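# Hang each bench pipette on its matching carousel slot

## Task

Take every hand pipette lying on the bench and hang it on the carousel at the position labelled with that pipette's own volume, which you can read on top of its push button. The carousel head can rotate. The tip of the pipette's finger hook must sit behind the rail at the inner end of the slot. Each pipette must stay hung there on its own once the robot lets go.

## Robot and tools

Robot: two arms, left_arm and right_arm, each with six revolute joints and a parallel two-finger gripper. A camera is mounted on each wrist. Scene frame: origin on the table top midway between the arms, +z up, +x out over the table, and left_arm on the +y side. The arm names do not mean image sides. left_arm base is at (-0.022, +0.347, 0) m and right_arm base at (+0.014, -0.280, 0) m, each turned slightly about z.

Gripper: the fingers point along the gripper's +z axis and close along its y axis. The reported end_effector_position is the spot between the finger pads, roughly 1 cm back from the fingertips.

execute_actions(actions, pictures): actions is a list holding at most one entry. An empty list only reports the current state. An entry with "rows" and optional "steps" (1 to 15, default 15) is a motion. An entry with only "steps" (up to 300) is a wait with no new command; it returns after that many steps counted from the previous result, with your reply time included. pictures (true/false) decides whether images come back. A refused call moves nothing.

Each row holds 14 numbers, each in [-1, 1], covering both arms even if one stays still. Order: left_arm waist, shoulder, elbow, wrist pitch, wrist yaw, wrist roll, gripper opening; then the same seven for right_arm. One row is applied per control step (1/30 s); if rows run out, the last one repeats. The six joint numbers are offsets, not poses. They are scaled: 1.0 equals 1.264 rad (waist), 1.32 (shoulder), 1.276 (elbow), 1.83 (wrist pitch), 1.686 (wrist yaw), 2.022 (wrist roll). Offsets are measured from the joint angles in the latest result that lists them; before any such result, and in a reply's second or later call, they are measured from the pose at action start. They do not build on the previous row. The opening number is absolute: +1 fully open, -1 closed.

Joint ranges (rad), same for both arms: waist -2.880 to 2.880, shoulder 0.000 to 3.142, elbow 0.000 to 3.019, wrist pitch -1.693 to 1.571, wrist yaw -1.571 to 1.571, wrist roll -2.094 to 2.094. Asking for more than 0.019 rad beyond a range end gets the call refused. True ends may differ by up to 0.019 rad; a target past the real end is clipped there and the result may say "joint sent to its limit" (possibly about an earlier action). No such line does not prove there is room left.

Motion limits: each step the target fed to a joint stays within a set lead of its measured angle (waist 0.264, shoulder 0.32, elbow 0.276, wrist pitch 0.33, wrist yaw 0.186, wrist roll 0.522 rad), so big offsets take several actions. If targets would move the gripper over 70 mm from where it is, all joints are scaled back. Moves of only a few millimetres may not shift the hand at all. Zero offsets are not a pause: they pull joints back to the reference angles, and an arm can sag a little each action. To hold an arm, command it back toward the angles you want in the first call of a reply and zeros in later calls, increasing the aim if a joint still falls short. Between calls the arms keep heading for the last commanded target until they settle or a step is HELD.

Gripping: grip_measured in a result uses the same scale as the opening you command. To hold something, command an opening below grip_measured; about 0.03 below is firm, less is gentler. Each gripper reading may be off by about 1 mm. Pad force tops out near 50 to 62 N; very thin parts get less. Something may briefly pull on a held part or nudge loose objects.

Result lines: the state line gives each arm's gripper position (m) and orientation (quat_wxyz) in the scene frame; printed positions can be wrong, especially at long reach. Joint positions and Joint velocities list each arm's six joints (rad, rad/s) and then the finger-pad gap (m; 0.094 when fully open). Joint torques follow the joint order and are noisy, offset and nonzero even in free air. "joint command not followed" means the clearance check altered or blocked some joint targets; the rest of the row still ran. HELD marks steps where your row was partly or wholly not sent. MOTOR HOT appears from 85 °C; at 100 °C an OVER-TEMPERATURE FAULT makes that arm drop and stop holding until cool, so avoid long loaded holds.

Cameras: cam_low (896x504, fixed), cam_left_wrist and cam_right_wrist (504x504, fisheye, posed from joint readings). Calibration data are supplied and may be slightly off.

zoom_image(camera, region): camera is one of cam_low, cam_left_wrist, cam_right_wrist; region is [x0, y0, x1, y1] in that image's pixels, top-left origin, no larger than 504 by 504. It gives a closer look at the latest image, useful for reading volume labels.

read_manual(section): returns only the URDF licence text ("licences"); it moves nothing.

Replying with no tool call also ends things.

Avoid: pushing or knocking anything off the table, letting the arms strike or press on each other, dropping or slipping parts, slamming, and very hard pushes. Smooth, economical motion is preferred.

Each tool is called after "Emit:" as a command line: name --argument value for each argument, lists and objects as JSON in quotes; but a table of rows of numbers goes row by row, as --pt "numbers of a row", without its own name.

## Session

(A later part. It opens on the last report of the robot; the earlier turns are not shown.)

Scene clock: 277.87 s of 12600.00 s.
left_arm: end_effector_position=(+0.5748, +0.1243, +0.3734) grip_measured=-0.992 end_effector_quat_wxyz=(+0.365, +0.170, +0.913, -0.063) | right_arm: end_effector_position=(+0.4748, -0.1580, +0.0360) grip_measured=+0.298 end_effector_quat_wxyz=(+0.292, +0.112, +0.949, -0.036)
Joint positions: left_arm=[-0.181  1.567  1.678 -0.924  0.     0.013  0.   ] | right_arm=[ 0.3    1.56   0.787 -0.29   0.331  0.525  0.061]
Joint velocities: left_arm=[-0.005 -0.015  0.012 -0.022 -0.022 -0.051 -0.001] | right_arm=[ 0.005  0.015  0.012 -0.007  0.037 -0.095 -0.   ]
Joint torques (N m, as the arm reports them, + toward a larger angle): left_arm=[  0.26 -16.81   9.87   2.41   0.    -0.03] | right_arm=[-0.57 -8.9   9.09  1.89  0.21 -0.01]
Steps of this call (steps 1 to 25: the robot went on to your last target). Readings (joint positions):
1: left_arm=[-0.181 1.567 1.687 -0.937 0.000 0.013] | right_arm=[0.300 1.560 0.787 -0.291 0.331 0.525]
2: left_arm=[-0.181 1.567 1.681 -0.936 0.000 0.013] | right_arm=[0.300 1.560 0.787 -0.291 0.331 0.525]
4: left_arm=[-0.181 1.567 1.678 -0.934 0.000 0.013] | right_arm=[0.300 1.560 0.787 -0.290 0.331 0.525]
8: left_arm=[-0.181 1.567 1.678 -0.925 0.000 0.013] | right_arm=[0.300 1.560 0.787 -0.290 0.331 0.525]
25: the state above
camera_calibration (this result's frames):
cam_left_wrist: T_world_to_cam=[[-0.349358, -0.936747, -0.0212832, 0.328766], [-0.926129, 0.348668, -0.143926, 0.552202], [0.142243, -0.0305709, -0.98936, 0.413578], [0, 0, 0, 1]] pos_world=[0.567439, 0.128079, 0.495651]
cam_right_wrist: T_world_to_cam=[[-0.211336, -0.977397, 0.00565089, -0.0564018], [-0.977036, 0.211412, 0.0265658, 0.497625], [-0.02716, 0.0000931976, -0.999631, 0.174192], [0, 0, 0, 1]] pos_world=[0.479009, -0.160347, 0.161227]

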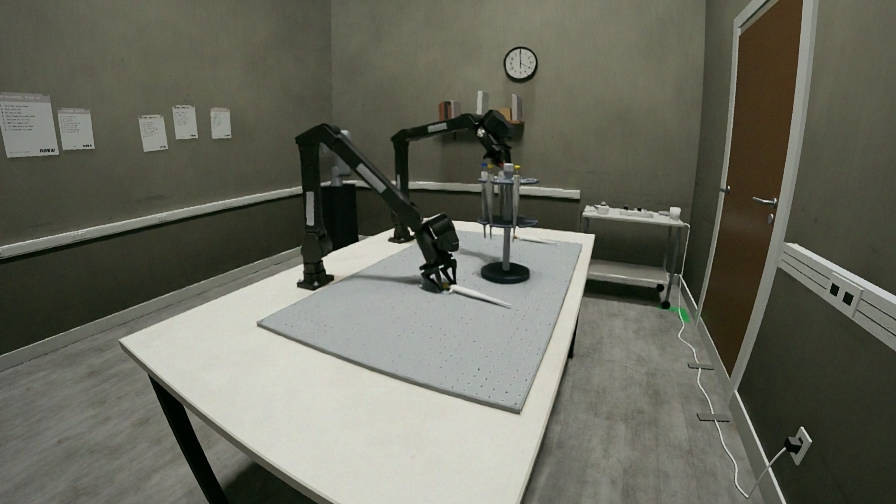

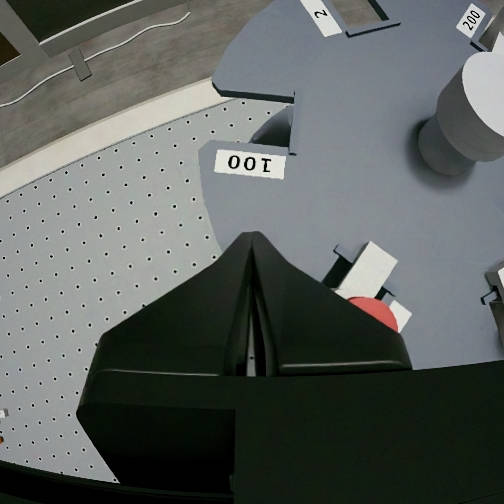

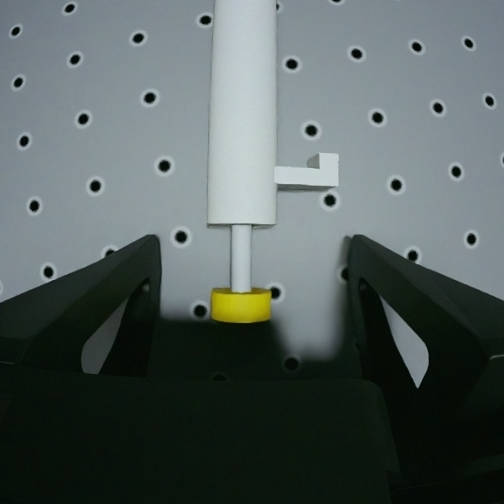

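Emit:
execute_actions --actions '[{"rows":[[0,-0.03,-0.02,0.01,0,0,-1,-0.016,0.012,0.045,-0.004,0,0,0.3],[0,-0.045,-0.035,0.014,0,0,-1,-0.016,0.018,0.052,-0.004,0,0,0.3],[0,-0.052,-0.04,0.014,0,0,-1,-0.016,0.026,0.059,-0.004,0,0,0.3],[0,-0.052,-0.04,0.014,0,0,-1,-0.016,0.026,0.059,-0.004,0,0,0.3],[0,-0.052,-0.04,0.014,0,0,-1,-0.016,0.026,0.059,-0.004,0,0,0.3],[-0.015,-0.055,-0.045,0.014,0,0,-1,-0.016,0.026,0.059,-0.004,0,0,0.3],[-0.025,-0.06,-0.05,0.015,0,0,-1,-0.016,0.026,0.059,-0.004,0,0,0.3],[-0.035,-0.065,-0.058,0.015,0,0,-1,-0.016,0.026,0.059,-0.004,0,0,0.3],[-0.045,-0.07,-0.065,0.016,0,0,-1,-0.016,0.026,0.059,-0.004,0,0,0.3],[-0.055,-0.075,-0.07,0.016,0,0,-1,-0.016,0.026,0.059,-0.004,0,0,0.3],[-0.065,-0.08,-0.075,0.017,0,0,-1,-0.016,0.026,0.059,-0.004,0,0,0.3],[-0.075,-0.085,-0.08,0.017,0,0,-1,-0.016,0.026,0.059,-0.004,0,0,0.3],[-0.085,-0.088,-0.085,0.017,0,0,-1,-0.016,0.026,0.059,-0.004,0,0,0.3],[-0.095,-0.09,-0.088,0.017,0,0,-1,-0.016,0.026,0.059,-0.004,0,0,0.3],[-0.105,-0.09,-0.088,0.017,0,0,-1,-0.016,0.026,0.059,-0.004,0,0,0.3]]}]' --pictures false

Emit:
execute_actions --actions '[{"steps":25}]'

Scene clock: 286.17 s of 12600.00 s.
left_arm: end_effector_position=(+0.5266, +0.0949, +0.3713) grip_measured=-0.992 end_effector_quat_wxyz=(+0.361, +0.204, +0.907, -0.074) | right_arm: end_effector_position=(+0.4918, -0.1545, +0.0428) grip_measured=+0.298 end_effector_quat_wxyz=(+0.300, +0.116, +0.946, -0.032)
Joint positions: left_arm=[-0.256  1.479  1.575 -0.912 -0.005  0.013  0.   ] | right_arm=[ 0.294  1.581  0.828 -0.291  0.331  0.525  0.061]
Joint velocities: left_arm=[-0.425 -0.151 -0.105  0.012  0.007 -0.007  0.001] | right_arm=[-0.015 -0.015 -0.012  0.002 -0.007  0.066  0.001]
Joint torques (N m, as the arm reports them, + toward a larger angle): left_arm=[ -2.75 -16.37   9.     2.47   0.21  -0.04] | right_arm=[-1.52 -8.46 10.82  0.91  0.2  -0.01]
Steps of this call (steps 1 to 15: the robot went on to your last target; steps 16 to 90: nothing new was sent; then 4.80 s passed at rest; steps 91 to 105: all 15 steps of this action). Readings (joint positions):
91: left_arm=[-0.181 1.566 1.676 -0.923 0.000 0.013] | right_arm=[0.300 1.561 0.788 -0.291 0.331 0.525]
92: left_arm=[-0.181 1.561 1.667 -0.919 0.000 0.013] | right_arm=[0.299 1.562 0.791 -0.291 0.331 0.525]
94: left_arm=[-0.181 1.547 1.642 -0.916 0.000 0.013] | right_arm=[0.297 1.570 0.806 -0.291 0.331 0.525]
98: left_arm=[-0.184 1.527 1.621 -0.915 0.000 0.013] | right_arm=[0.294 1.581 0.828 -0.291 0.331 0.525]
105: the state above

Scene clock: 287.00 s of 12600.00 s.
left_arm: end_effector_position=(+0.5079, +0.0625, +0.3744) grip_measured=-0.992 end_effector_quat_wxyz=(+0.361, +0.232, +0.899, -0.088) | right_arm: end_effector_position=(+0.4918, -0.1545, +0.0428) grip_measured=+0.298 end_effector_quat_wxyz=(+0.300, +0.116, +0.946, -0.032)
Joint positions: left_arm=[-0.317  1.471  1.572 -0.911 -0.     0.013  0.   ] | right_arm=[ 0.294  1.581  0.828 -0.291  0.331  0.525  0.061]
Joint velocities: left_arm=[-0.005 -0.015  0.007 -0.022 -0.007 -0.066  0.001] | right_arm=[-0.005 -0.024  0.007 -0.002  0.051  0.066  0.001]
Joint torques (N m, as the arm reports them, + toward a larger angle): left_arm=[  0.17 -15.92   8.76   2.46   0.02  -0.04] | right_arm=[-1.65 -8.2  10.88  0.94  0.21 -0.01]
Steps of this call (steps 1 to 25: the robot went on to your last target). Readings (joint positions):
1: left_arm=[-0.270 1.475 1.573 -0.912 -0.005 0.013] | right_arm=[0.294 1.581 0.828 -0.291 0.331 0.525]
2: left_arm=[-0.283 1.473 1.572 -0.912 -0.005 0.013] | right_arm=[0.294 1.581 0.828 -0.291 0.331 0.525]
4: left_arm=[-0.305 1.471 1.572 -0.911 -0.001 0.013] | right_arm=[0.294 1.581 0.828 -0.291 0.331 0.525]
8: left_arm=[-0.317 1.471 1.572 -0.911 -0.000 0.013] | right_arm=[0.294 1.581 0.828 -0.291 0.331 0.525]
25: the state above
camera_calibration (this result's frames):
cam_left_wrist: T_world_to_cam=[[-0.472447, -0.881088, -0.0218384, 0.306743], [-0.870264, 0.470276, -0.146566, 0.476909], [0.139408, -0.0502396, -0.98896, 0.42473], [0, 0, 0, 1]] pos_world=[0.500746, 0.0673271, 0.496638]
cam_right_wrist: T_world_to_cam=[[-0.217301, -0.97609, -0.00538379, -0.045828], [-0.976066, 0.21724, 0.0100847, 0.514422], [-0.00867402, 0.00744635, -0.999935, 0.173413], [0, 0, 0, 1]] pos_world=[0.493656, -0.157776, 0.167967]

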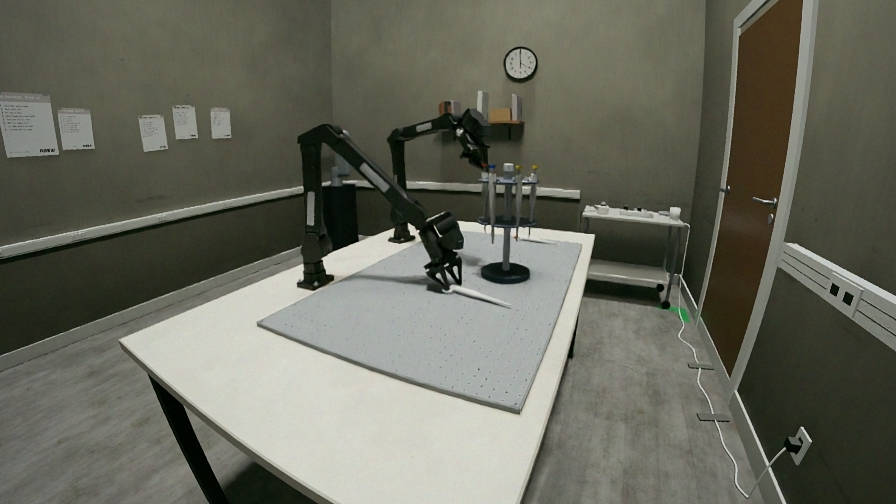

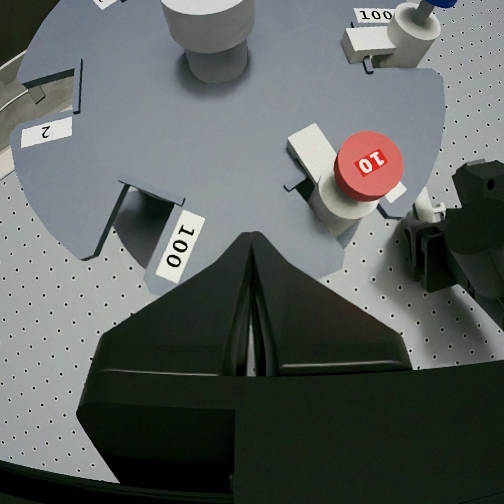

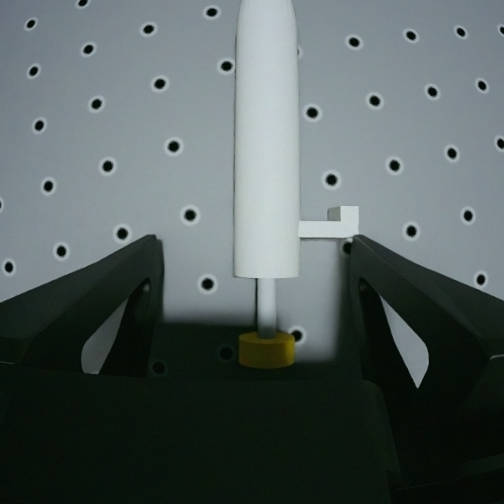

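Emit:
execute_actions --actions '[{"rows":[[-0.012,0.006,0.036,0,0,0,-1,0,0.016,0.01,0,0,0,0.3],[-0.018,0.012,0.044,0,0,0,-1,0,0.016,0.01,0,0,0,0.3],[-0.024,0.018,0.052,0,0,0,-1,0,0.016,0.01,0,0,0,0.3],[-0.03,0.025,0.06,0,0,0,-1,0,0.016,0.01,0,0,0,0.3],[-0.035,0.032,0.068,0,0,0,-1,0,0.016,0.01,0,0,0,0.3],[-0.04,0.038,0.075,0,0,0,-1,0,0.016,0.01,0,0,0,0.3],[-0.045,0.044,0.082,0,0,0,-1,0,0.016,0.01,0,0,0,0.3],[-0.05,0.05,0.09,-0.002,0,0,-1,0,0.016,0.01,0,0,0,-0.62],[-0.054,0.056,0.097,-0.003,0,0,-1,0,0.016,0.01,0,0,0,-0.62],[-0.058,0.062,0.104,-0.004,0,0,-1,0,0.016,0.01,0,0,0,-0.62],[-0.062,0.068,0.111,-0.005,0,0,-1,0,0.016,0.01,0,0,0,-0.62],[-0.065,0.074,0.118,-0.006,0,0,-1,0,0.016,0.01,0,0,0,-0.62],[-0.068,0.08,0.126,-0.007,0,0,-1,0,0.016,0.01,0,0,0,-0.62],[-0.071,0.086,0.133,-0.008,0,0,-1,0,0.016,0.01,0,0,0,-0.62]]}]' --pictures false

Emit:
execute_actions --actions '[{"steps":25}]'

Scene clock: 295.23 s of 12600.00 s.
left_arm: end_effector_position=(+0.5139, +0.0071, +0.3773) grip_measured=-0.992 end_effector_quat_wxyz=(+0.361, +0.264, +0.889, -0.101) | right_arm: end_effector_position=(+0.4913, -0.1547, +0.0397) grip_measured=-0.585 end_effector_quat_wxyz=(+0.298, +0.116, +0.947, -0.034)
Joint positions: left_arm=[-0.39   1.555  1.67  -0.916 -0.003  0.013  0.   ] | right_arm=[ 0.294  1.588  0.828 -0.291  0.331  0.525  0.019]
Joint velocities: left_arm=[-0.132  0.181  0.203 -0.012 -0.051 -0.037 -0.001] | right_arm=[-0.024 -0.015  0.012 -0.012 -0.007 -0.007  0.   ]
Joint torques (N m, as the arm reports them, + toward a larger angle): left_arm=[ -0.72 -13.69  13.66   1.38   0.1   -0.04] | right_arm=[-0.68 -8.28  8.97  1.18  0.2  -0.01]
Steps of this call (steps 1 to 15: the robot went on to your last target; steps 16 to 90: nothing new was sent; then 4.73 s passed at rest; steps 91 to 105: all 15 steps of this action). Readings (joint positions):
91: left_arm=[-0.317 1.471 1.572 -0.911 -0.000 0.013] | right_arm=[0.294 1.581 0.828 -0.291 0.331 0.525]
92: left_arm=[-0.317 1.471 1.572 -0.911 -0.000 0.013] | right_arm=[0.294 1.582 0.828 -0.291 0.331 0.525]
94: left_arm=[-0.321 1.472 1.573 -0.911 -0.000 0.013] | right_arm=[0.294 1.584 0.828 -0.291 0.331 0.525]
98: left_arm=[-0.344 1.497 1.604 -0.911 -0.000 0.013] | right_arm=[0.294 1.587 0.828 -0.291 0.331 0.525]
105: the state above

Scene clock: 296.07 s of 12600.00 s.
left_arm: end_effector_position=(+0.5142, +0.0001, +0.3721) grip_measured=-0.992 end_effector_quat_wxyz=(+0.356, +0.268, +0.889, -0.102) | right_arm: end_effector_position=(+0.4913, -0.1547, +0.0397) grip_measured=-0.585 end_effector_quat_wxyz=(+0.298, +0.116, +0.947, -0.034)
Joint positions: left_arm=[-0.399  1.57   1.678 -0.92  -0.002  0.013  0.   ] | right_arm=[ 0.294  1.588  0.828 -0.291  0.331  0.525  0.019]
Joint velocities: left_arm=[-0.024 -0.005 -0.007 -0.027 -0.081  0.007  0.   ] | right_arm=[-0.005  0.005 -0.002 -0.007  0.022  0.051 -0.001]
Joint torques (N m, as the arm reports them, + toward a larger angle): left_arm=[ -0.7  -13.69  14.04   1.49   0.06  -0.04] | right_arm=[-0.59 -8.26  8.97  1.21  0.2  -0.01]
Steps of this call (steps 1 to 25: the robot went on to your last target). Readings (joint positions):
1: left_arm=[-0.394 1.561 1.676 -0.916 -0.002 0.013] | right_arm=[0.294 1.588 0.828 -0.291 0.331 0.525]
2: left_arm=[-0.396 1.565 1.677 -0.916 -0.002 0.013] | right_arm=[0.294 1.588 0.828 -0.291 0.331 0.525]
4: left_arm=[-0.399 1.569 1.678 -0.918 -0.002 0.013] | right_arm=[0.294 1.588 0.828 -0.291 0.331 0.525]
8: left_arm=[-0.399 1.570 1.678 -0.920 -0.002 0.013] | right_arm=[0.294 1.588 0.828 -0.291 0.331 0.525]
25: the state above
camera_calibration (this result's frames):
cam_left_wrist: T_world_to_cam=[[-0.542168, -0.839957, -0.0229442, 0.29094], [-0.829431, 0.539346, -0.14543, 0.490008], [0.13453, -0.0598171, -0.989102, 0.421041], [0, 0, 0, 1]] pos_world=[0.507524, 0.00527831, 0.49439]
cam_right_wrist: T_world_to_cam=[[-0.217322, -0.976098, -0.00177632, -0.0463005], [-0.975989, 0.21727, 0.0154735, 0.513724], [-0.0147177, 0.00509641, -0.999879, 0.172971], [0, 0, 0, 1]] pos_world=[0.493873, -0.157692, 0.164919]

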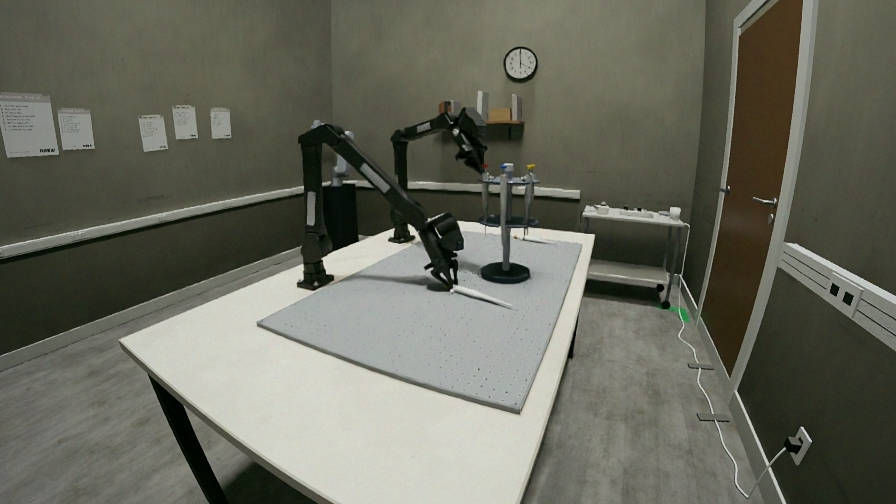

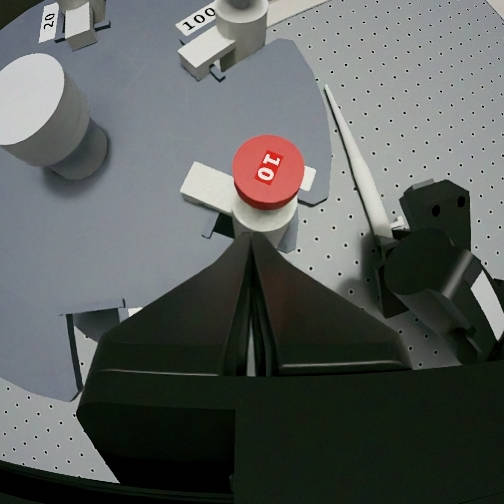

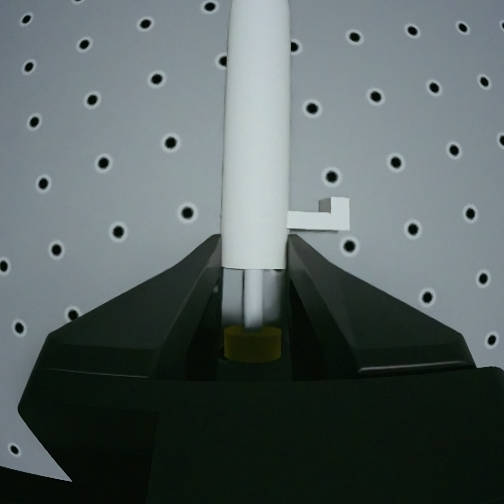

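Emit:
execute_actions --actions '[{"rows":[[-0.012,0.012,0.04,-0.004,0,0,-1,0,0,0.01,0,0,0,-0.63],[-0.015,0.02,0.05,-0.005,0,0,-1,0,0,0.01,0,0,0,-0.63],[-0.018,0.028,0.061,-0.006,0,0,-1,0,0,0.01,0,0,0,-0.63],[-0.02,0.036,0.072,-0.007,0,0,-1,0,0,0.01,0,0,0,-0.63],[-0.02,0.044,0.083,-0.008,0,0,-1,0,0,0.01,0,0,0,-0.63],[-0.02,0.052,0.094,-0.009,0,0,-1,0,0,0.01,0,0,0,-0.63],[-0.02,0.06,0.105,-0.01,0,0,-1,0,0,0.01,0,0,0,-0.63],[-0.02,0.068,0.116,-0.011,0,0,-1,0,0,0.01,0,0,0,-0.63],[-0.02,0.076,0.127,-0.013,0,0,-1,0,0,0.01,0,0,0,-0.63],[-0.02,0.084,0.138,-0.015,0,0,-1,0,0,0.01,0,0,0,-0.63],[-0.02,0.092,0.149,-0.016,0,0,-1,0,0,0.01,0,0,0,-0.63],[-0.02,0.1,0.16,-0.018,0,0,-1,0,0,0.01,0,0,0,-0.63],[-0.02,0.108,0.171,-0.02,0,0,-1,0,0,0.01,0,0,0,-0.63],[-0.02,0.116,0.182,-0.022,0,0,-1,0,0,0.01,0,0,0,-0.63],[-0.02,0.124,0.193,-0.024,0,0,-1,0,0,0.01,0,0,0,-0.63]]}]' --pictures false

Emit:
execute_actions --actions '[{"steps":25}]'

Scene clock: 302.43 s of 12600.00 s.
left_arm: end_effector_position=(+0.5469, -0.0323, +0.3789) grip_measured=-0.992 end_effector_quat_wxyz=(+0.361, +0.274, +0.885, -0.106) | right_arm: end_effector_position=(+0.4913, -0.1547, +0.0397) grip_measured=-0.585 end_effector_quat_wxyz=(+0.298, +0.116, +0.947, -0.034)
Joint positions: left_arm=[-0.412  1.69   1.84  -0.949 -0.002  0.013  0.   ] | right_arm=[ 0.294  1.588  0.828 -0.291  0.331  0.525  0.019]
Joint velocities: left_arm=[-0.024  0.327  0.393 -0.105 -0.007 -0.037  0.001] | right_arm=[-0.005 -0.015  0.022 -0.007 -0.066 -0.051 -0.001]
Joint torques (N m, as the arm reports them, + toward a larger angle): left_arm=[ -1.08 -15.2   13.81   1.52  -0.01  -0.05] | right_arm=[-0.58 -9.29  8.97  1.2   0.21 -0.01]
Steps of this call (steps 1 to 15: the robot went on to your last target; steps 16 to 90: nothing new was sent; then 2.87 s passed at rest; steps 91 to 105: all 15 steps of this action). Readings (joint positions):
91: left_arm=[-0.399 1.570 1.678 -0.920 -0.002 0.013] | right_arm=[0.294 1.588 0.828 -0.291 0.331 0.525]
92: left_arm=[-0.399 1.570 1.678 -0.920 -0.002 0.013] | right_arm=[0.294 1.588 0.828 -0.291 0.331 0.525]
94: left_arm=[-0.400 1.575 1.685 -0.925 -0.002 0.013] | right_arm=[0.294 1.588 0.828 -0.291 0.331 0.525]
98: left_arm=[-0.406 1.610 1.738 -0.933 -0.002 0.013] | right_arm=[0.294 1.588 0.828 -0.291 0.331 0.525]
105: the state above

Scene clock: 303.27 s of 12600.00 s.
left_arm: end_effector_position=(+0.5536, -0.0367, +0.3712) grip_measured=-0.992 end_effector_quat_wxyz=(+0.355, +0.274, +0.888, -0.104) | right_arm: end_effector_position=(+0.4913, -0.1547, +0.0397) grip_measured=-0.585 end_effector_quat_wxyz=(+0.298, +0.116, +0.947, -0.034)
Joint positions: left_arm=[-0.412  1.718  1.862 -0.957 -0.002  0.013  0.   ] | right_arm=[ 0.294  1.588  0.828 -0.291  0.331  0.525  0.019]
Joint velocities: left_arm=[-0.015 -0.015 -0.012  0.007  0.022  0.081 -0.002] | right_arm=[-0.005  0.024  0.002  0.002 -0.022  0.022  0.001]
Joint torques (N m, as the arm reports them, + toward a larger angle): left_arm=[ -0.99 -16.52  13.93   1.52  -0.01  -0.04] | right_arm=[-0.6  -9.25  8.97  1.21  0.21  0.  ]
Steps of this call (steps 1 to 25: the robot went on to your last target). Readings (joint positions):
1: left_arm=[-0.412 1.700 1.851 -0.951 -0.002 0.013] | right_arm=[0.294 1.588 0.828 -0.291 0.331 0.525]
2: left_arm=[-0.412 1.707 1.859 -0.951 -0.002 0.013] | right_arm=[0.294 1.588 0.828 -0.291 0.331 0.525]
4: left_arm=[-0.412 1.714 1.862 -0.952 -0.002 0.013] | right_arm=[0.294 1.588 0.828 -0.291 0.331 0.525]
8: left_arm=[-0.412 1.718 1.862 -0.957 -0.002 0.013] | right_arm=[0.294 1.588 0.828 -0.291 0.331 0.525]
25: the state above
camera_calibration (this result's frames):
cam_left_wrist: T_world_to_cam=[[-0.553688, -0.832408, -0.0229452, 0.288049], [-0.822175, 0.550838, -0.143543, 0.538173], [0.132126, -0.0606131, -0.989378, 0.414055], [0, 0, 0, 1]] pos_world=[0.547255, -0.0315749, 0.493517]
cam_right_wrist: T_world_to_cam=[[-0.217322, -0.976098, -0.00177632, -0.0463005], [-0.975989, 0.21727, 0.0154735, 0.513724], [-0.0147177, 0.00509641, -0.999879, 0.172971], [0, 0, 0, 1]] pos_world=[0.493873, -0.157692, 0.164919]

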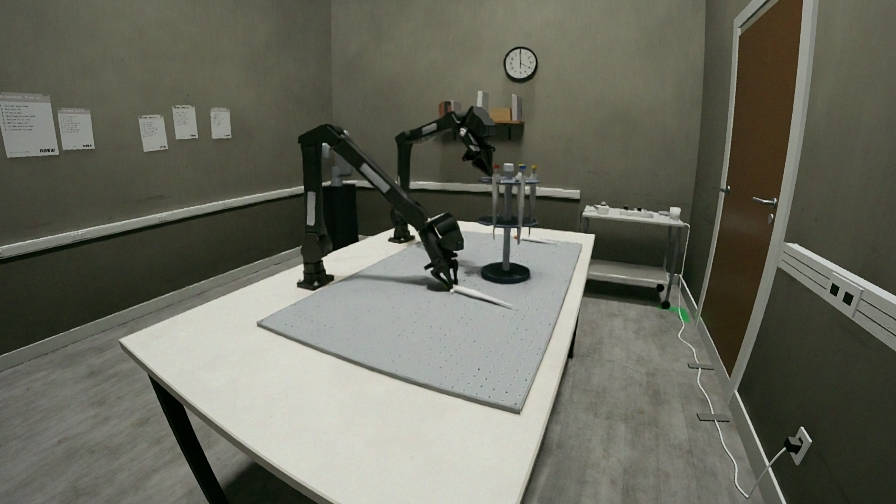

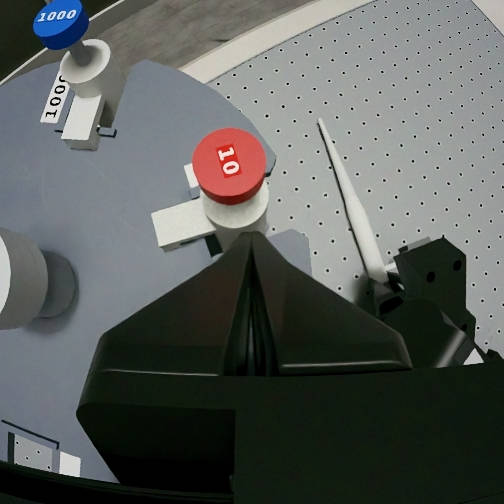

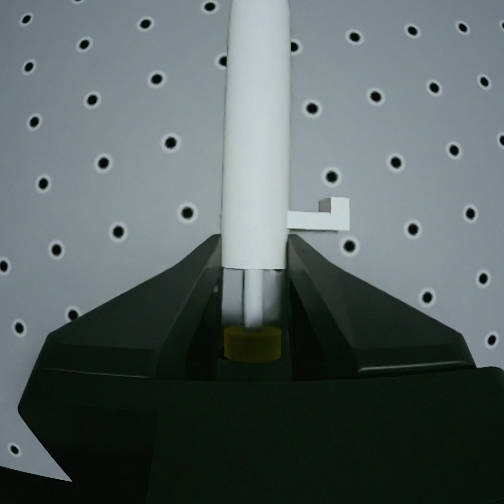

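Emit:
execute_actions --actions '[{"rows":[[0.01,0.012,0.045,-0.004,0,0,-1,0,0,0.01,0,0,0,-0.63],[0.011,0.018,0.054,-0.005,0,0,-1,0,0,0.01,0,0,0,-0.63],[0.012,0.024,0.063,-0.007,0,0,-1,0,0,0.01,0,0,0,-0.63],[0.013,0.03,0.072,-0.008,0,0,-1,0,0,0.01,0,0,0,-0.63],[0.014,0.036,0.081,-0.01,0,0,-1,0,0,0.01,0,0,0,-0.63],[0.015,0.042,0.09,-0.011,0,0,-1,0,0,0.01,0,0,0,-0.63],[0.016,0.048,0.099,-0.013,0,0,-1,0,0,0.01,0,0,0,-0.63],[0.017,0.054,0.108,-0.014,0,0,-1,0,0,0.01,0,0,0,-0.63],[0.018,0.06,0.117,-0.016,0,0,-1,0,0,0.01,0,0,0,-0.63],[0.019,0.066,0.126,-0.017,0,0,-1,0,0,0.01,0,0,0,-0.63],[0.02,0.072,0.135,-0.019,0,0,-1,0,0,0.01,0,0,0,-0.63],[0.021,0.078,0.145,-0.02,0,0,-1,0,0,0.01,0,0,0,-0.63],[0.022,0.083,0.154,-0.022,0,0,-1,0,0,0.01,0,0,0,-0.63],[0.023,0.088,0.163,-0.023,0,0,-1,0,0,0.01,0,0,0,-0.63],[0.024,0.092,0.171,-0.024,0,0,-1,0,0,0.01,0,0,0,-0.63]]}]' --pictures false

Emit:
execute_actions --actions '[{"steps":25}]'

Scene clock: 310.60 s of 12600.00 s.
left_arm: end_effector_position=(+0.5829, -0.0483, +0.3789) grip_measured=-0.992 end_effector_quat_wxyz=(+0.361, +0.270, +0.887, -0.104) | right_arm: end_effector_position=(+0.4913, -0.1547, +0.0397) grip_measured=-0.585 end_effector_quat_wxyz=(+0.298, +0.116, +0.947, -0.034)
Joint positions: left_arm=[-0.403  1.806  1.997 -0.991 -0.002  0.013  0.   ] | right_arm=[ 0.294  1.588  0.828 -0.291  0.331  0.525  0.019]
Joint velocities: left_arm=[ 0.044  0.2    0.31  -0.066 -0.037 -0.037  0.001] | right_arm=[-0.005  0.005 -0.022 -0.002  0.022 -0.051 -0.   ]
Joint torques (N m, as the arm reports them, + toward a larger angle): left_arm=[  1.2  -17.2   14.03   1.62  -0.02  -0.04] | right_arm=[-0.59 -9.29  8.97  1.21  0.21 -0.01]
Steps of this call (steps 1 to 15: the robot went on to your last target; steps 16 to 90: nothing new was sent; then 3.83 s passed at rest; steps 91 to 105: all 15 steps of this action). Readings (joint positions):
91: left_arm=[-0.412 1.718 1.862 -0.957 -0.002 0.013] | right_arm=[0.294 1.588 0.828 -0.291 0.331 0.525]
92: left_arm=[-0.412 1.718 1.862 -0.958 -0.002 0.013] | right_arm=[0.294 1.588 0.828 -0.291 0.331 0.525]
94: left_arm=[-0.412 1.723 1.869 -0.963 -0.002 0.013] | right_arm=[0.294 1.588 0.828 -0.291 0.331 0.525]
98: left_arm=[-0.412 1.750 1.913 -0.976 -0.002 0.013] | right_arm=[0.294 1.588 0.828 -0.291 0.331 0.525]
105: the state above

Scene clock: 311.43 s of 12600.00 s.
left_arm: end_effector_position=(+0.5896, -0.0470, +0.3770) grip_measured=-0.992 end_effector_quat_wxyz=(+0.361, +0.267, +0.888, -0.103) | right_arm: end_effector_position=(+0.4913, -0.1547, +0.0397) grip_measured=-0.585 end_effector_quat_wxyz=(+0.298, +0.116, +0.947, -0.034)
Joint positions: left_arm=[-0.397  1.821  2.014 -0.995 -0.002  0.013  0.   ] | right_arm=[ 0.294  1.588  0.828 -0.291  0.331  0.525  0.019]
Joint velocities: left_arm=[-0.015 -0.024 -0.017 -0.002  0.051 -0.037 -0.001] | right_arm=[-0.005 -0.024  0.012 -0.012 -0.037  0.081 -0.   ]
Joint torques (N m, as the arm reports them, + toward a larger angle): left_arm=[  0.93 -17.64  14.1    1.49   0.01  -0.05] | right_arm=[-0.59 -9.28  8.97  1.21  0.21 -0.01]
Steps of this call (steps 1 to 25: the robot went on to your last target). Readings (joint positions):
1: left_arm=[-0.402 1.812 2.006 -0.992 -0.002 0.013] | right_arm=[0.294 1.588 0.828 -0.291 0.331 0.525]
2: left_arm=[-0.400 1.817 2.011 -0.993 -0.002 0.013] | right_arm=[0.294 1.588 0.828 -0.291 0.331 0.525]
4: left_arm=[-0.398 1.820 2.014 -0.993 -0.002 0.013] | right_arm=[0.294 1.588 0.828 -0.291 0.331 0.525]
8: left_arm=[-0.397 1.821 2.014 -0.995 -0.002 0.013] | right_arm=[0.294 1.588 0.828 -0.291 0.331 0.525]
25: the state above
camera_calibration (this result's frames):
cam_left_wrist: T_world_to_cam=[[-0.540381, -0.841108, -0.0229376, 0.291277], [-0.829254, 0.536988, -0.154859, 0.582048], [0.14257, -0.0646619, -0.98767, 0.40739], [0, 0, 0, 1]] pos_world=[0.581984, -0.0412151, 0.499184]
cam_right_wrist: T_world_to_cam=[[-0.217322, -0.976098, -0.00177632, -0.0463005], [-0.975989, 0.21727, 0.0154735, 0.513724], [-0.0147177, 0.00509641, -0.999879, 0.172971], [0, 0, 0, 1]] pos_world=[0.493873, -0.157692, 0.164919]

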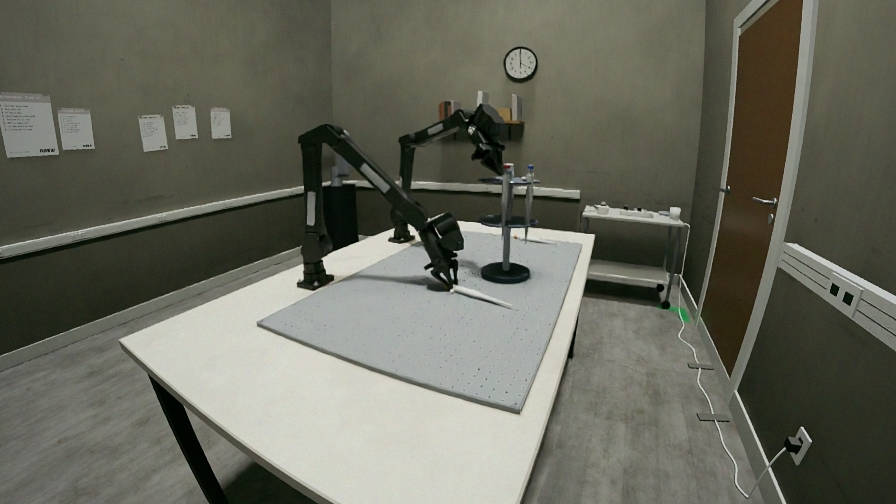

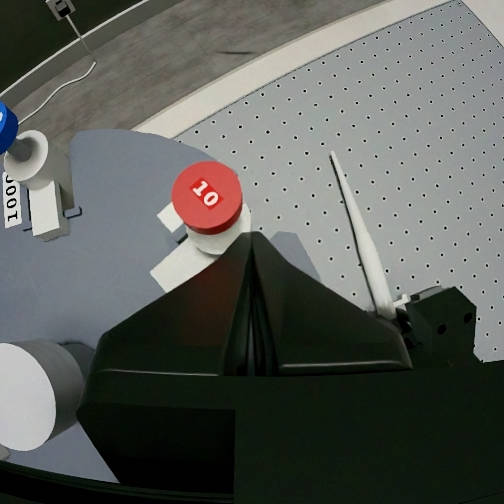

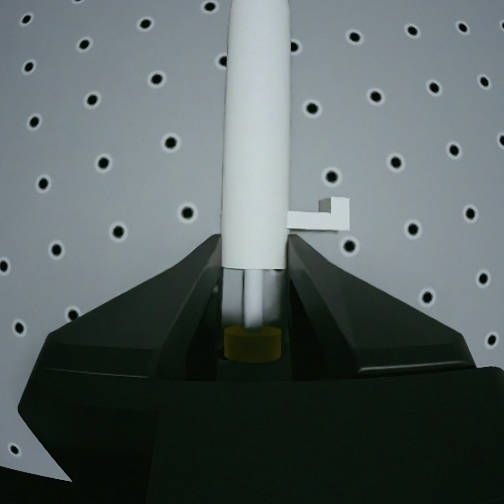

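Emit:
execute_actions --actions '[{"rows":[[0,-0.05,0.0,0,0,0,-1,0,-0.03,0.02,0,0,0,-0.63],[0,-0.08,-0.01,0,0,0,-1,0,-0.05,0.03,0,0,0,-0.63],[0,-0.11,-0.02,0,0,0,-1,0,-0.07,0.05,-0.02,0,0,-0.63],[0,-0.14,-0.03,-0.02,0,0,-1,0,-0.09,0.08,-0.04,0,0,-0.63],[0,-0.17,-0.04,-0.04,0,0,-1,0,-0.11,0.12,-0.06,0,0,-0.63],[0,-0.2,-0.05,-0.06,0,0,-1,0,-0.13,0.16,-0.09,0,0,-0.63],[0,-0.22,-0.06,-0.08,0,0,-1,0,-0.15,0.2,-0.12,0,0,-0.63]]}]' --pictures false

Emit:
execute_actions --actions '[{"steps":35}]'

Scene clock: 317.40 s of 12600.00 s.
left_arm: end_effector_position=(+0.5022, +0.0093, +0.4795) grip_measured=-0.992 end_effector_quat_wxyz=(+0.381, +0.264, +0.880, -0.108) | right_arm: end_effector_position=(+0.5280, -0.1404, +0.1745) grip_measured=-0.585 end_effector_quat_wxyz=(+0.357, +0.125, +0.925, -0.001)
Joint positions: left_arm=[-0.397  1.569  1.941 -1.13  -0.002  0.013  0.   ] | right_arm=[ 0.294  1.427  1.011 -0.49   0.331  0.525  0.019]
Joint velocities: left_arm=[-0.005 -0.63  -0.017 -0.042 -0.037 -0.007 -0.   ] | right_arm=[-0.015 -0.337  0.457 -0.188  0.022 -0.022 -0.001]
Joint torques (N m, as the arm reports them, + toward a larger angle): left_arm=[ -0.21 -14.92   8.51   1.47   0.01  -0.04] | right_arm=[ -0.6  -10.76  13.45   1.33   0.22  -0.02]
Steps of this call (steps 1 to 15: the robot went on to your last target; steps 16 to 90: nothing new was sent; then 2.47 s passed at rest; steps 91 to 105: all 15 steps of this action). Readings (joint positions):
91: left_arm=[-0.397 1.819 2.014 -0.995 -0.002 0.013] | right_arm=[0.294 1.586 0.828 -0.291 0.331 0.525]
92: left_arm=[-0.397 1.815 2.010 -0.995 -0.002 0.013] | right_arm=[0.294 1.583 0.828 -0.291 0.331 0.525]
94: left_arm=[-0.397 1.794 1.993 -0.998 -0.002 0.013] | right_arm=[0.294 1.563 0.833 -0.314 0.331 0.525]
98: left_arm=[-0.397 1.725 1.963 -1.055 -0.002 0.013] | right_arm=[0.294 1.510 0.882 -0.398 0.331 0.525]
105: the state above

Scene clock: 318.57 s of 12600.00 s.
left_arm: end_effector_position=(+0.4861, +0.0196, +0.5084) grip_measured=-0.992 end_effector_quat_wxyz=(+0.400, +0.262, +0.871, -0.114) | right_arm: end_effector_position=(+0.5353, -0.1376, +0.2136) grip_measured=-0.585 end_effector_quat_wxyz=(+0.384, +0.130, +0.914, +0.014)
Joint positions: left_arm=[-0.397  1.518  1.941 -1.135 -0.002  0.013  0.   ] | right_arm=[ 0.294  1.387  1.052 -0.505  0.331  0.525  0.019]
Joint velocities: left_arm=[ 0.005 -0.024 -0.002  0.002 -0.007 -0.051  0.   ] | right_arm=[-0.005 -0.005 -0.022  0.007  0.007 -0.051 -0.   ]
Joint torques (N m, as the arm reports them, + toward a larger angle): left_arm=[ -0.04 -12.2    8.37   1.63  -0.01  -0.05] | right_arm=[-0.57 -8.63 12.94  1.24  0.19 -0.02]
Steps of this call (steps 1 to 30: the robot went on to your last target; steps 31 to 35: nothing new was sent). Readings (joint positions):
1: left_arm=[-0.397 1.549 1.941 -1.131 -0.002 0.013] | right_arm=[0.294 1.417 1.026 -0.494 0.331 0.525]
2: left_arm=[-0.397 1.532 1.941 -1.132 -0.002 0.013] | right_arm=[0.294 1.407 1.037 -0.496 0.331 0.525]
4: left_arm=[-0.397 1.510 1.941 -1.132 -0.002 0.013] | right_arm=[0.294 1.392 1.050 -0.496 0.331 0.525]
8: left_arm=[-0.397 1.505 1.941 -1.133 -0.002 0.013] | right_arm=[0.294 1.386 1.052 -0.501 0.331 0.525]
35: the state above
All arms were judged still, so your last target was given up. Only a new action makes them travel on or press farther. Fingers that are still opening or closing keep moving.
camera_calibration (this result's frames):
cam_left_wrist: T_world_to_cam=[[-0.538657, -0.842218, -0.0227736, 0.293489], [-0.81426, 0.527338, -0.242684, 0.518261], [0.216402, -0.11218, -0.969838, 0.51221], [0, 0, 0, 1]] pos_world=[0.469246, 0.0313427, 0.629218]
cam_right_wrist: T_world_to_cam=[[-0.205482, -0.971494, -0.118219, -0.000543317], [-0.961841, 0.222771, -0.158857, 0.58071], [0.180665, 0.081066, -0.980198, 0.249026], [0, 0, 0, 1]] pos_world=[0.513448, -0.150081, 0.336281]

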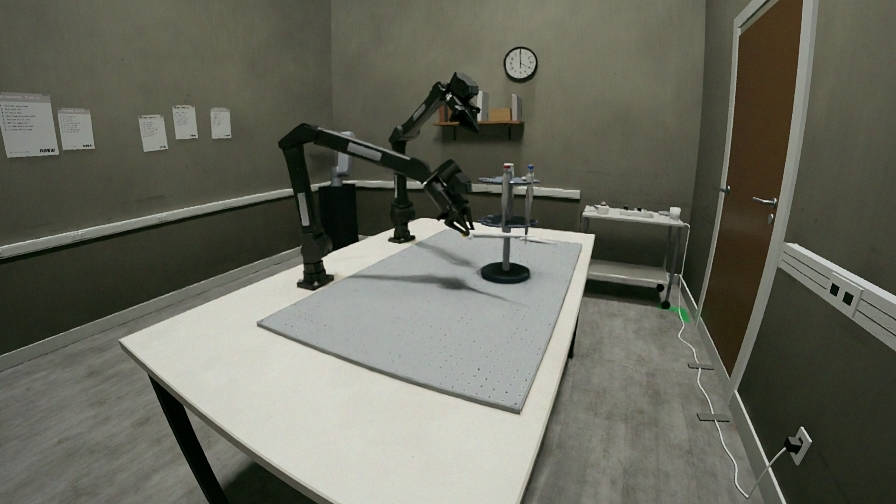

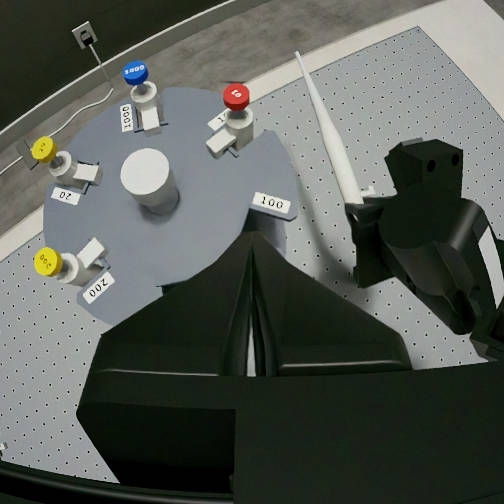

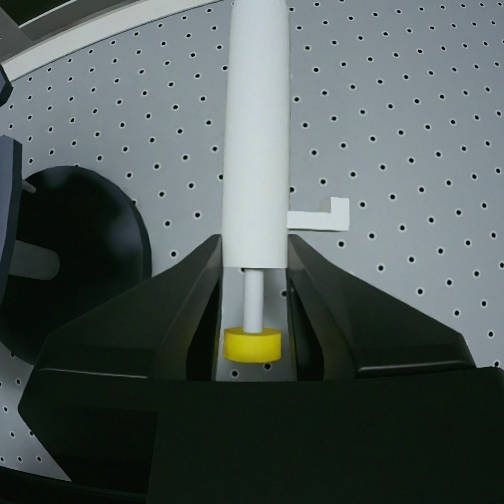

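Emit:
execute_actions --actions '[{"rows":[[0.792,0,0.03,0,0.215,0.28,0.3,-0.35,0,0.1,-0.05,0,0,-0.63]]}]' --pictures false

Emit:
execute_actions --actions '[{"steps":40}]' --pictures false

Scene clock: 327.90 s of 12600.00 s.
left_arm: end_effector_position=(+0.5724, +0.2709, +0.5153) grip_measured=+0.297 end_effector_quat_wxyz=(+0.434, +0.281, +0.853, -0.070) | right_arm: end_effector_position=(+0.5475, -0.3888, +0.2335) grip_measured=-0.585 end_effector_quat_wxyz=(+0.368, +0.338, +0.863, -0.079)
Joint positions: left_arm=[ 0.148  1.518  1.941 -1.135  0.352  0.447  0.061] | right_arm=[-0.174  1.388  1.117 -0.589  0.333  0.525  0.019]
Joint velocities: left_arm=[ 1.294  0.005  0.002  0.007  0.066  0.227 -0.002] | right_arm=[-0.415 -0.005  0.252 -0.002  0.037  0.081  0.   ]
Joint torques (N m, as the arm reports them, + toward a larger angle): left_arm=[  0.41 -13.88  10.06   1.83   0.25   0.01] | right_arm=[ 2.67 -8.31 14.44  0.98  0.05 -0.02]
Steps of this call (steps 1 to 90: nothing new was sent; then 5.83 s passed at rest; steps 91 to 105: all 15 steps of this action). Readings (joint positions):
91: left_arm=[-0.386 1.518 1.941 -1.135 0.050 0.056] | right_arm=[0.287 1.387 1.053 -0.513 0.327 0.525]
92: left_arm=[-0.371 1.518 1.941 -1.135 0.109 0.111] | right_arm=[0.274 1.387 1.056 -0.525 0.324 0.525]
94: left_arm=[-0.312 1.518 1.941 -1.135 0.223 0.204] | right_arm=[0.222 1.387 1.060 -0.544 0.323 0.525]
98: left_arm=[-0.156 1.518 1.941 -1.135 0.325 0.329] | right_arm=[0.071 1.387 1.065 -0.564 0.323 0.525]
105: the state above

Scene clock: 329.23 s of 12600.00 s.
left_arm: end_effector_position=(+0.5440, +0.5430, +0.5155) grip_measured=+0.297 end_effector_quat_wxyz=(+0.437, +0.134, +0.888, +0.055) | right_arm: end_effector_position=(+0.5537, -0.3798, +0.2420) grip_measured=-0.585 end_effector_quat_wxyz=(+0.375, +0.330, +0.863, -0.073)
Joint positions: left_arm=[ 0.611  1.518  1.941 -1.135  0.359  0.57   0.061] | right_arm=[-0.157  1.388  1.133 -0.591  0.331  0.525  0.019]
Joint velocities: left_arm=[-0.005 -0.005  0.002  0.017  0.007 -0.037 -0.002] | right_arm=[-0.015 -0.024 -0.017 -0.007 -0.081  0.022 -0.001]
Joint torques (N m, as the arm reports them, + toward a larger angle): left_arm=[ -0.49 -13.85  11.58   1.82   0.24   0.04] | right_arm=[ 0.01 -9.24 14.39  1.23  0.16 -0.02]
Steps of this call (steps 1 to 40: the robot went on to your last target). Readings (joint positions):
1: left_arm=[0.192 1.518 1.941 -1.135 0.353 0.458] | right_arm=[-0.184 1.388 1.125 -0.589 0.333 0.525]
2: left_arm=[0.236 1.518 1.941 -1.135 0.353 0.468] | right_arm=[-0.186 1.388 1.130 -0.589 0.333 0.525]
4: left_arm=[0.324 1.518 1.941 -1.135 0.354 0.485] | right_arm=[-0.179 1.388 1.133 -0.589 0.333 0.525]
8: left_arm=[0.500 1.518 1.941 -1.135 0.356 0.517] | right_arm=[-0.161 1.388 1.133 -0.591 0.332 0.525]
40: the state above

Emit:
execute_actions --actions '[{"rows":[[0,0.03,-0.1,0.06,0,0,0.3,0,0.02,0.15,-0.1,0,0,-0.63],[0,0.06,-0.2,0.12,0,0,0.3,0,0.04,0.25,-0.2,0.05,0,-0.63],[0,0.09,-0.3,0.18,0,0,0.3,0,0.06,0.35,-0.3,0.1,0,-0.63],[0,0.12,-0.4,0.24,0,0,0.3,0,0.09,0.43,-0.4,0.15,-0.05,-0.63],[0,0.14,-0.5,0.3,0,0,0.3,0,0.12,0.5,-0.52,0.2,-0.1,-0.63],[0,0.155,-0.59,0.341,0,0,0.3,0,0.152,0.5,-0.52,0.25,-0.2,-0.63],[0,0.155,-0.59,0.341,0,0,0.3,0,0.152,0.5,-0.52,0.3,-0.3,-0.63],[0,0.155,-0.59,0.341,0,0,0.3,0,0.152,0.5,-0.52,0.37,-0.4,-0.63],[0,0.155,-0.59,0.341,0,0,0.3,0,0.152,0.5,-0.52,0.37,-0.5,-0.63],[0,0.155,-0.59,0.341,0,0,0.3,0,0.152,0.5,-0.52,0.37,-0.6,-0.63],[0,0.155,-0.59,0.341,0,0,0.3,0,0.152,0.5,-0.52,0.37,-0.7,-0.63],[0,0.155,-0.59,0.341,0,0,0.3,0,0.152,0.5,-0.52,0.37,-0.8,-0.63],[0,0.155,-0.59,0.341,0,0,0.3,0,0.152,0.5,-0.52,0.37,-0.9,-0.63],[0,0.155,-0.59,0.341,0,0,0.3,0,0.152,0.5,-0.52,0.37,-1,-0.63]]}]' --pictures false

Emit:
execute_actions --actions '[{"steps":50}]'

Scene clock: 335.73 s of 12600.00 s.
left_arm: end_effector_position=(+0.5917, +0.5652, +0.2734) grip_measured=+0.297 end_effector_quat_wxyz=(+0.391, +0.126, +0.911, +0.025) | right_arm: end_effector_position=(+0.5074, -0.4603, +0.3958) grip_measured=-0.585 end_effector_quat_wxyz=(-0.031, -0.111, +0.879, -0.462)
Joint positions: left_arm=[ 0.611  1.632  1.482 -0.683  0.359  0.57   0.061] | right_arm=[-0.157  1.586  1.739 -1.528  0.95  -0.432  0.02 ]
Joint velocities: left_arm=[-0.005  0.298 -1.096  0.691 -0.007  0.007 -0.001] | right_arm=[-0.015 -0.005  0.007 -0.11  -0.051 -2.791 -0.001]
Joint torques (N m, as the arm reports them, + toward a larger angle): left_arm=[ -0.24 -15.17   8.41   1.79   0.19  -0.04] | right_arm=[ -1.1  -11.58  12.64   0.39   0.63  -0.02]
Steps of this call (steps 1 to 15: the robot went on to your last target; steps 16 to 90: nothing new was sent; then 3.00 s passed at rest; steps 91 to 105: all 15 steps of this action). Readings (joint positions):
91: left_arm=[0.611 1.517 1.924 -1.115 0.359 0.570] | right_arm=[-0.157 1.391 1.150 -0.630 0.331 0.525]
92: left_arm=[0.611 1.509 1.895 -1.080 0.359 0.570] | right_arm=[-0.156 1.404 1.191 -0.720 0.361 0.525]
94: left_arm=[0.611 1.510 1.835 -1.020 0.359 0.570] | right_arm=[-0.155 1.448 1.315 -0.933 0.505 0.512]
98: left_arm=[0.611 1.547 1.724 -0.901 0.359 0.570] | right_arm=[-0.155 1.573 1.627 -1.349 0.846 0.247]
105: the state above

Scene clock: 337.40 s of 12600.00 s.
left_arm: end_effector_position=(+0.5299, +0.5364, +0.0731) grip_measured=+0.297 end_effector_quat_wxyz=(+0.283, +0.106, +0.952, -0.043) | right_arm: end_effector_position=(+0.5068, -0.4602, +0.3953) grip_measured=-0.585 end_effector_quat_wxyz=(-0.260, -0.537, +0.705, -0.383)
Joint positions: left_arm=[ 0.611  1.746  1.168 -0.527  0.359  0.57   0.061] | right_arm=[-0.157  1.586  1.739 -1.533  0.95  -1.481  0.02 ]
Joint velocities: left_arm=[-0.015 -0.005  0.002  0.002  0.051 -0.066  0.001] | right_arm=[-0.015 -0.015  0.002 -0.002  0.037 -0.022 -0.001]
Joint torques (N m, as the arm reports them, + toward a larger angle): left_arm=[ -0.31 -18.18   9.26   1.89   0.23  -0.03] | right_arm=[ -0.45 -11.39  12.74   0.15   0.61  -0.13]
Steps of this call (steps 1 to 45: the robot went on to your last target; steps 46 to 50: nothing new was sent). Readings (joint positions):
1: left_arm=[0.611 1.643 1.442 -0.662 0.359 0.570] | right_arm=[-0.157 1.586 1.739 -1.530 0.950 -0.530]
2: left_arm=[0.611 1.652 1.400 -0.642 0.359 0.570] | right_arm=[-0.157 1.586 1.739 -1.531 0.950 -0.627]
4: left_arm=[0.611 1.673 1.315 -0.602 0.359 0.570] | right_arm=[-0.157 1.586 1.739 -1.533 0.950 -0.821]
8: left_arm=[0.611 1.722 1.187 -0.549 0.359 0.570] | right_arm=[-0.157 1.586 1.739 -1.533 0.950 -1.182]
50: the state above
All arms were judged still, so your last target was given up. Only a new action makes them travel on or press farther. Fingers that are still opening or closing keep moving.
camera_calibration (this result's frames):
cam_left_wrist: T_world_to_cam=[[-0.21913, -0.975668, 0.00732062, 0.642524], [-0.975089, 0.219252, 0.0336168, 0.406072], [-0.0344039, 0.000228202, -0.999408, 0.213295], [0, 0, 0, 1]] pos_world=[0.544091, 0.537809, 0.194815]
cam_right_wrist: T_world_to_cam=[[0.962947, -0.125603, 0.238658, -0.642286], [-0.237669, 0.023025, 0.971073, -0.251558], [-0.127465, -0.991813, -0.00768019, -0.263584], [0, 0, 0, 1]] pos_world=[0.525102, -0.336307, 0.395544]

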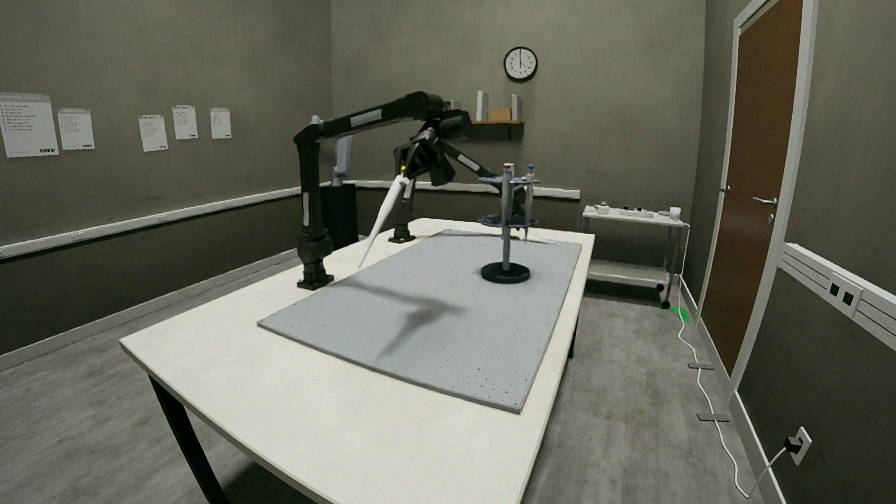

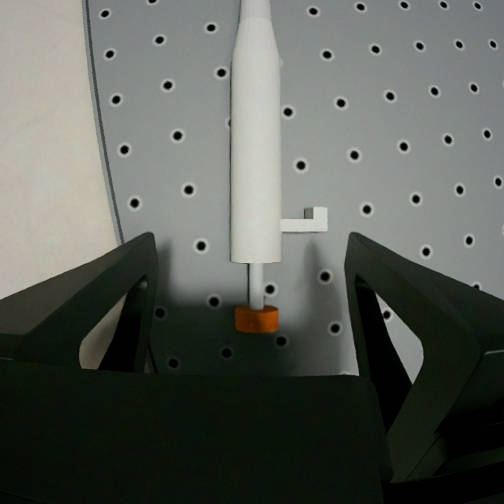

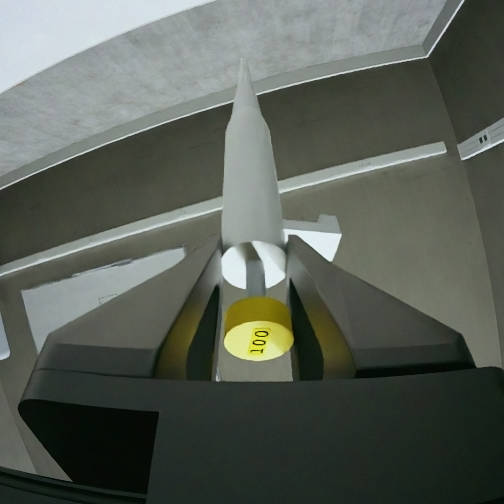

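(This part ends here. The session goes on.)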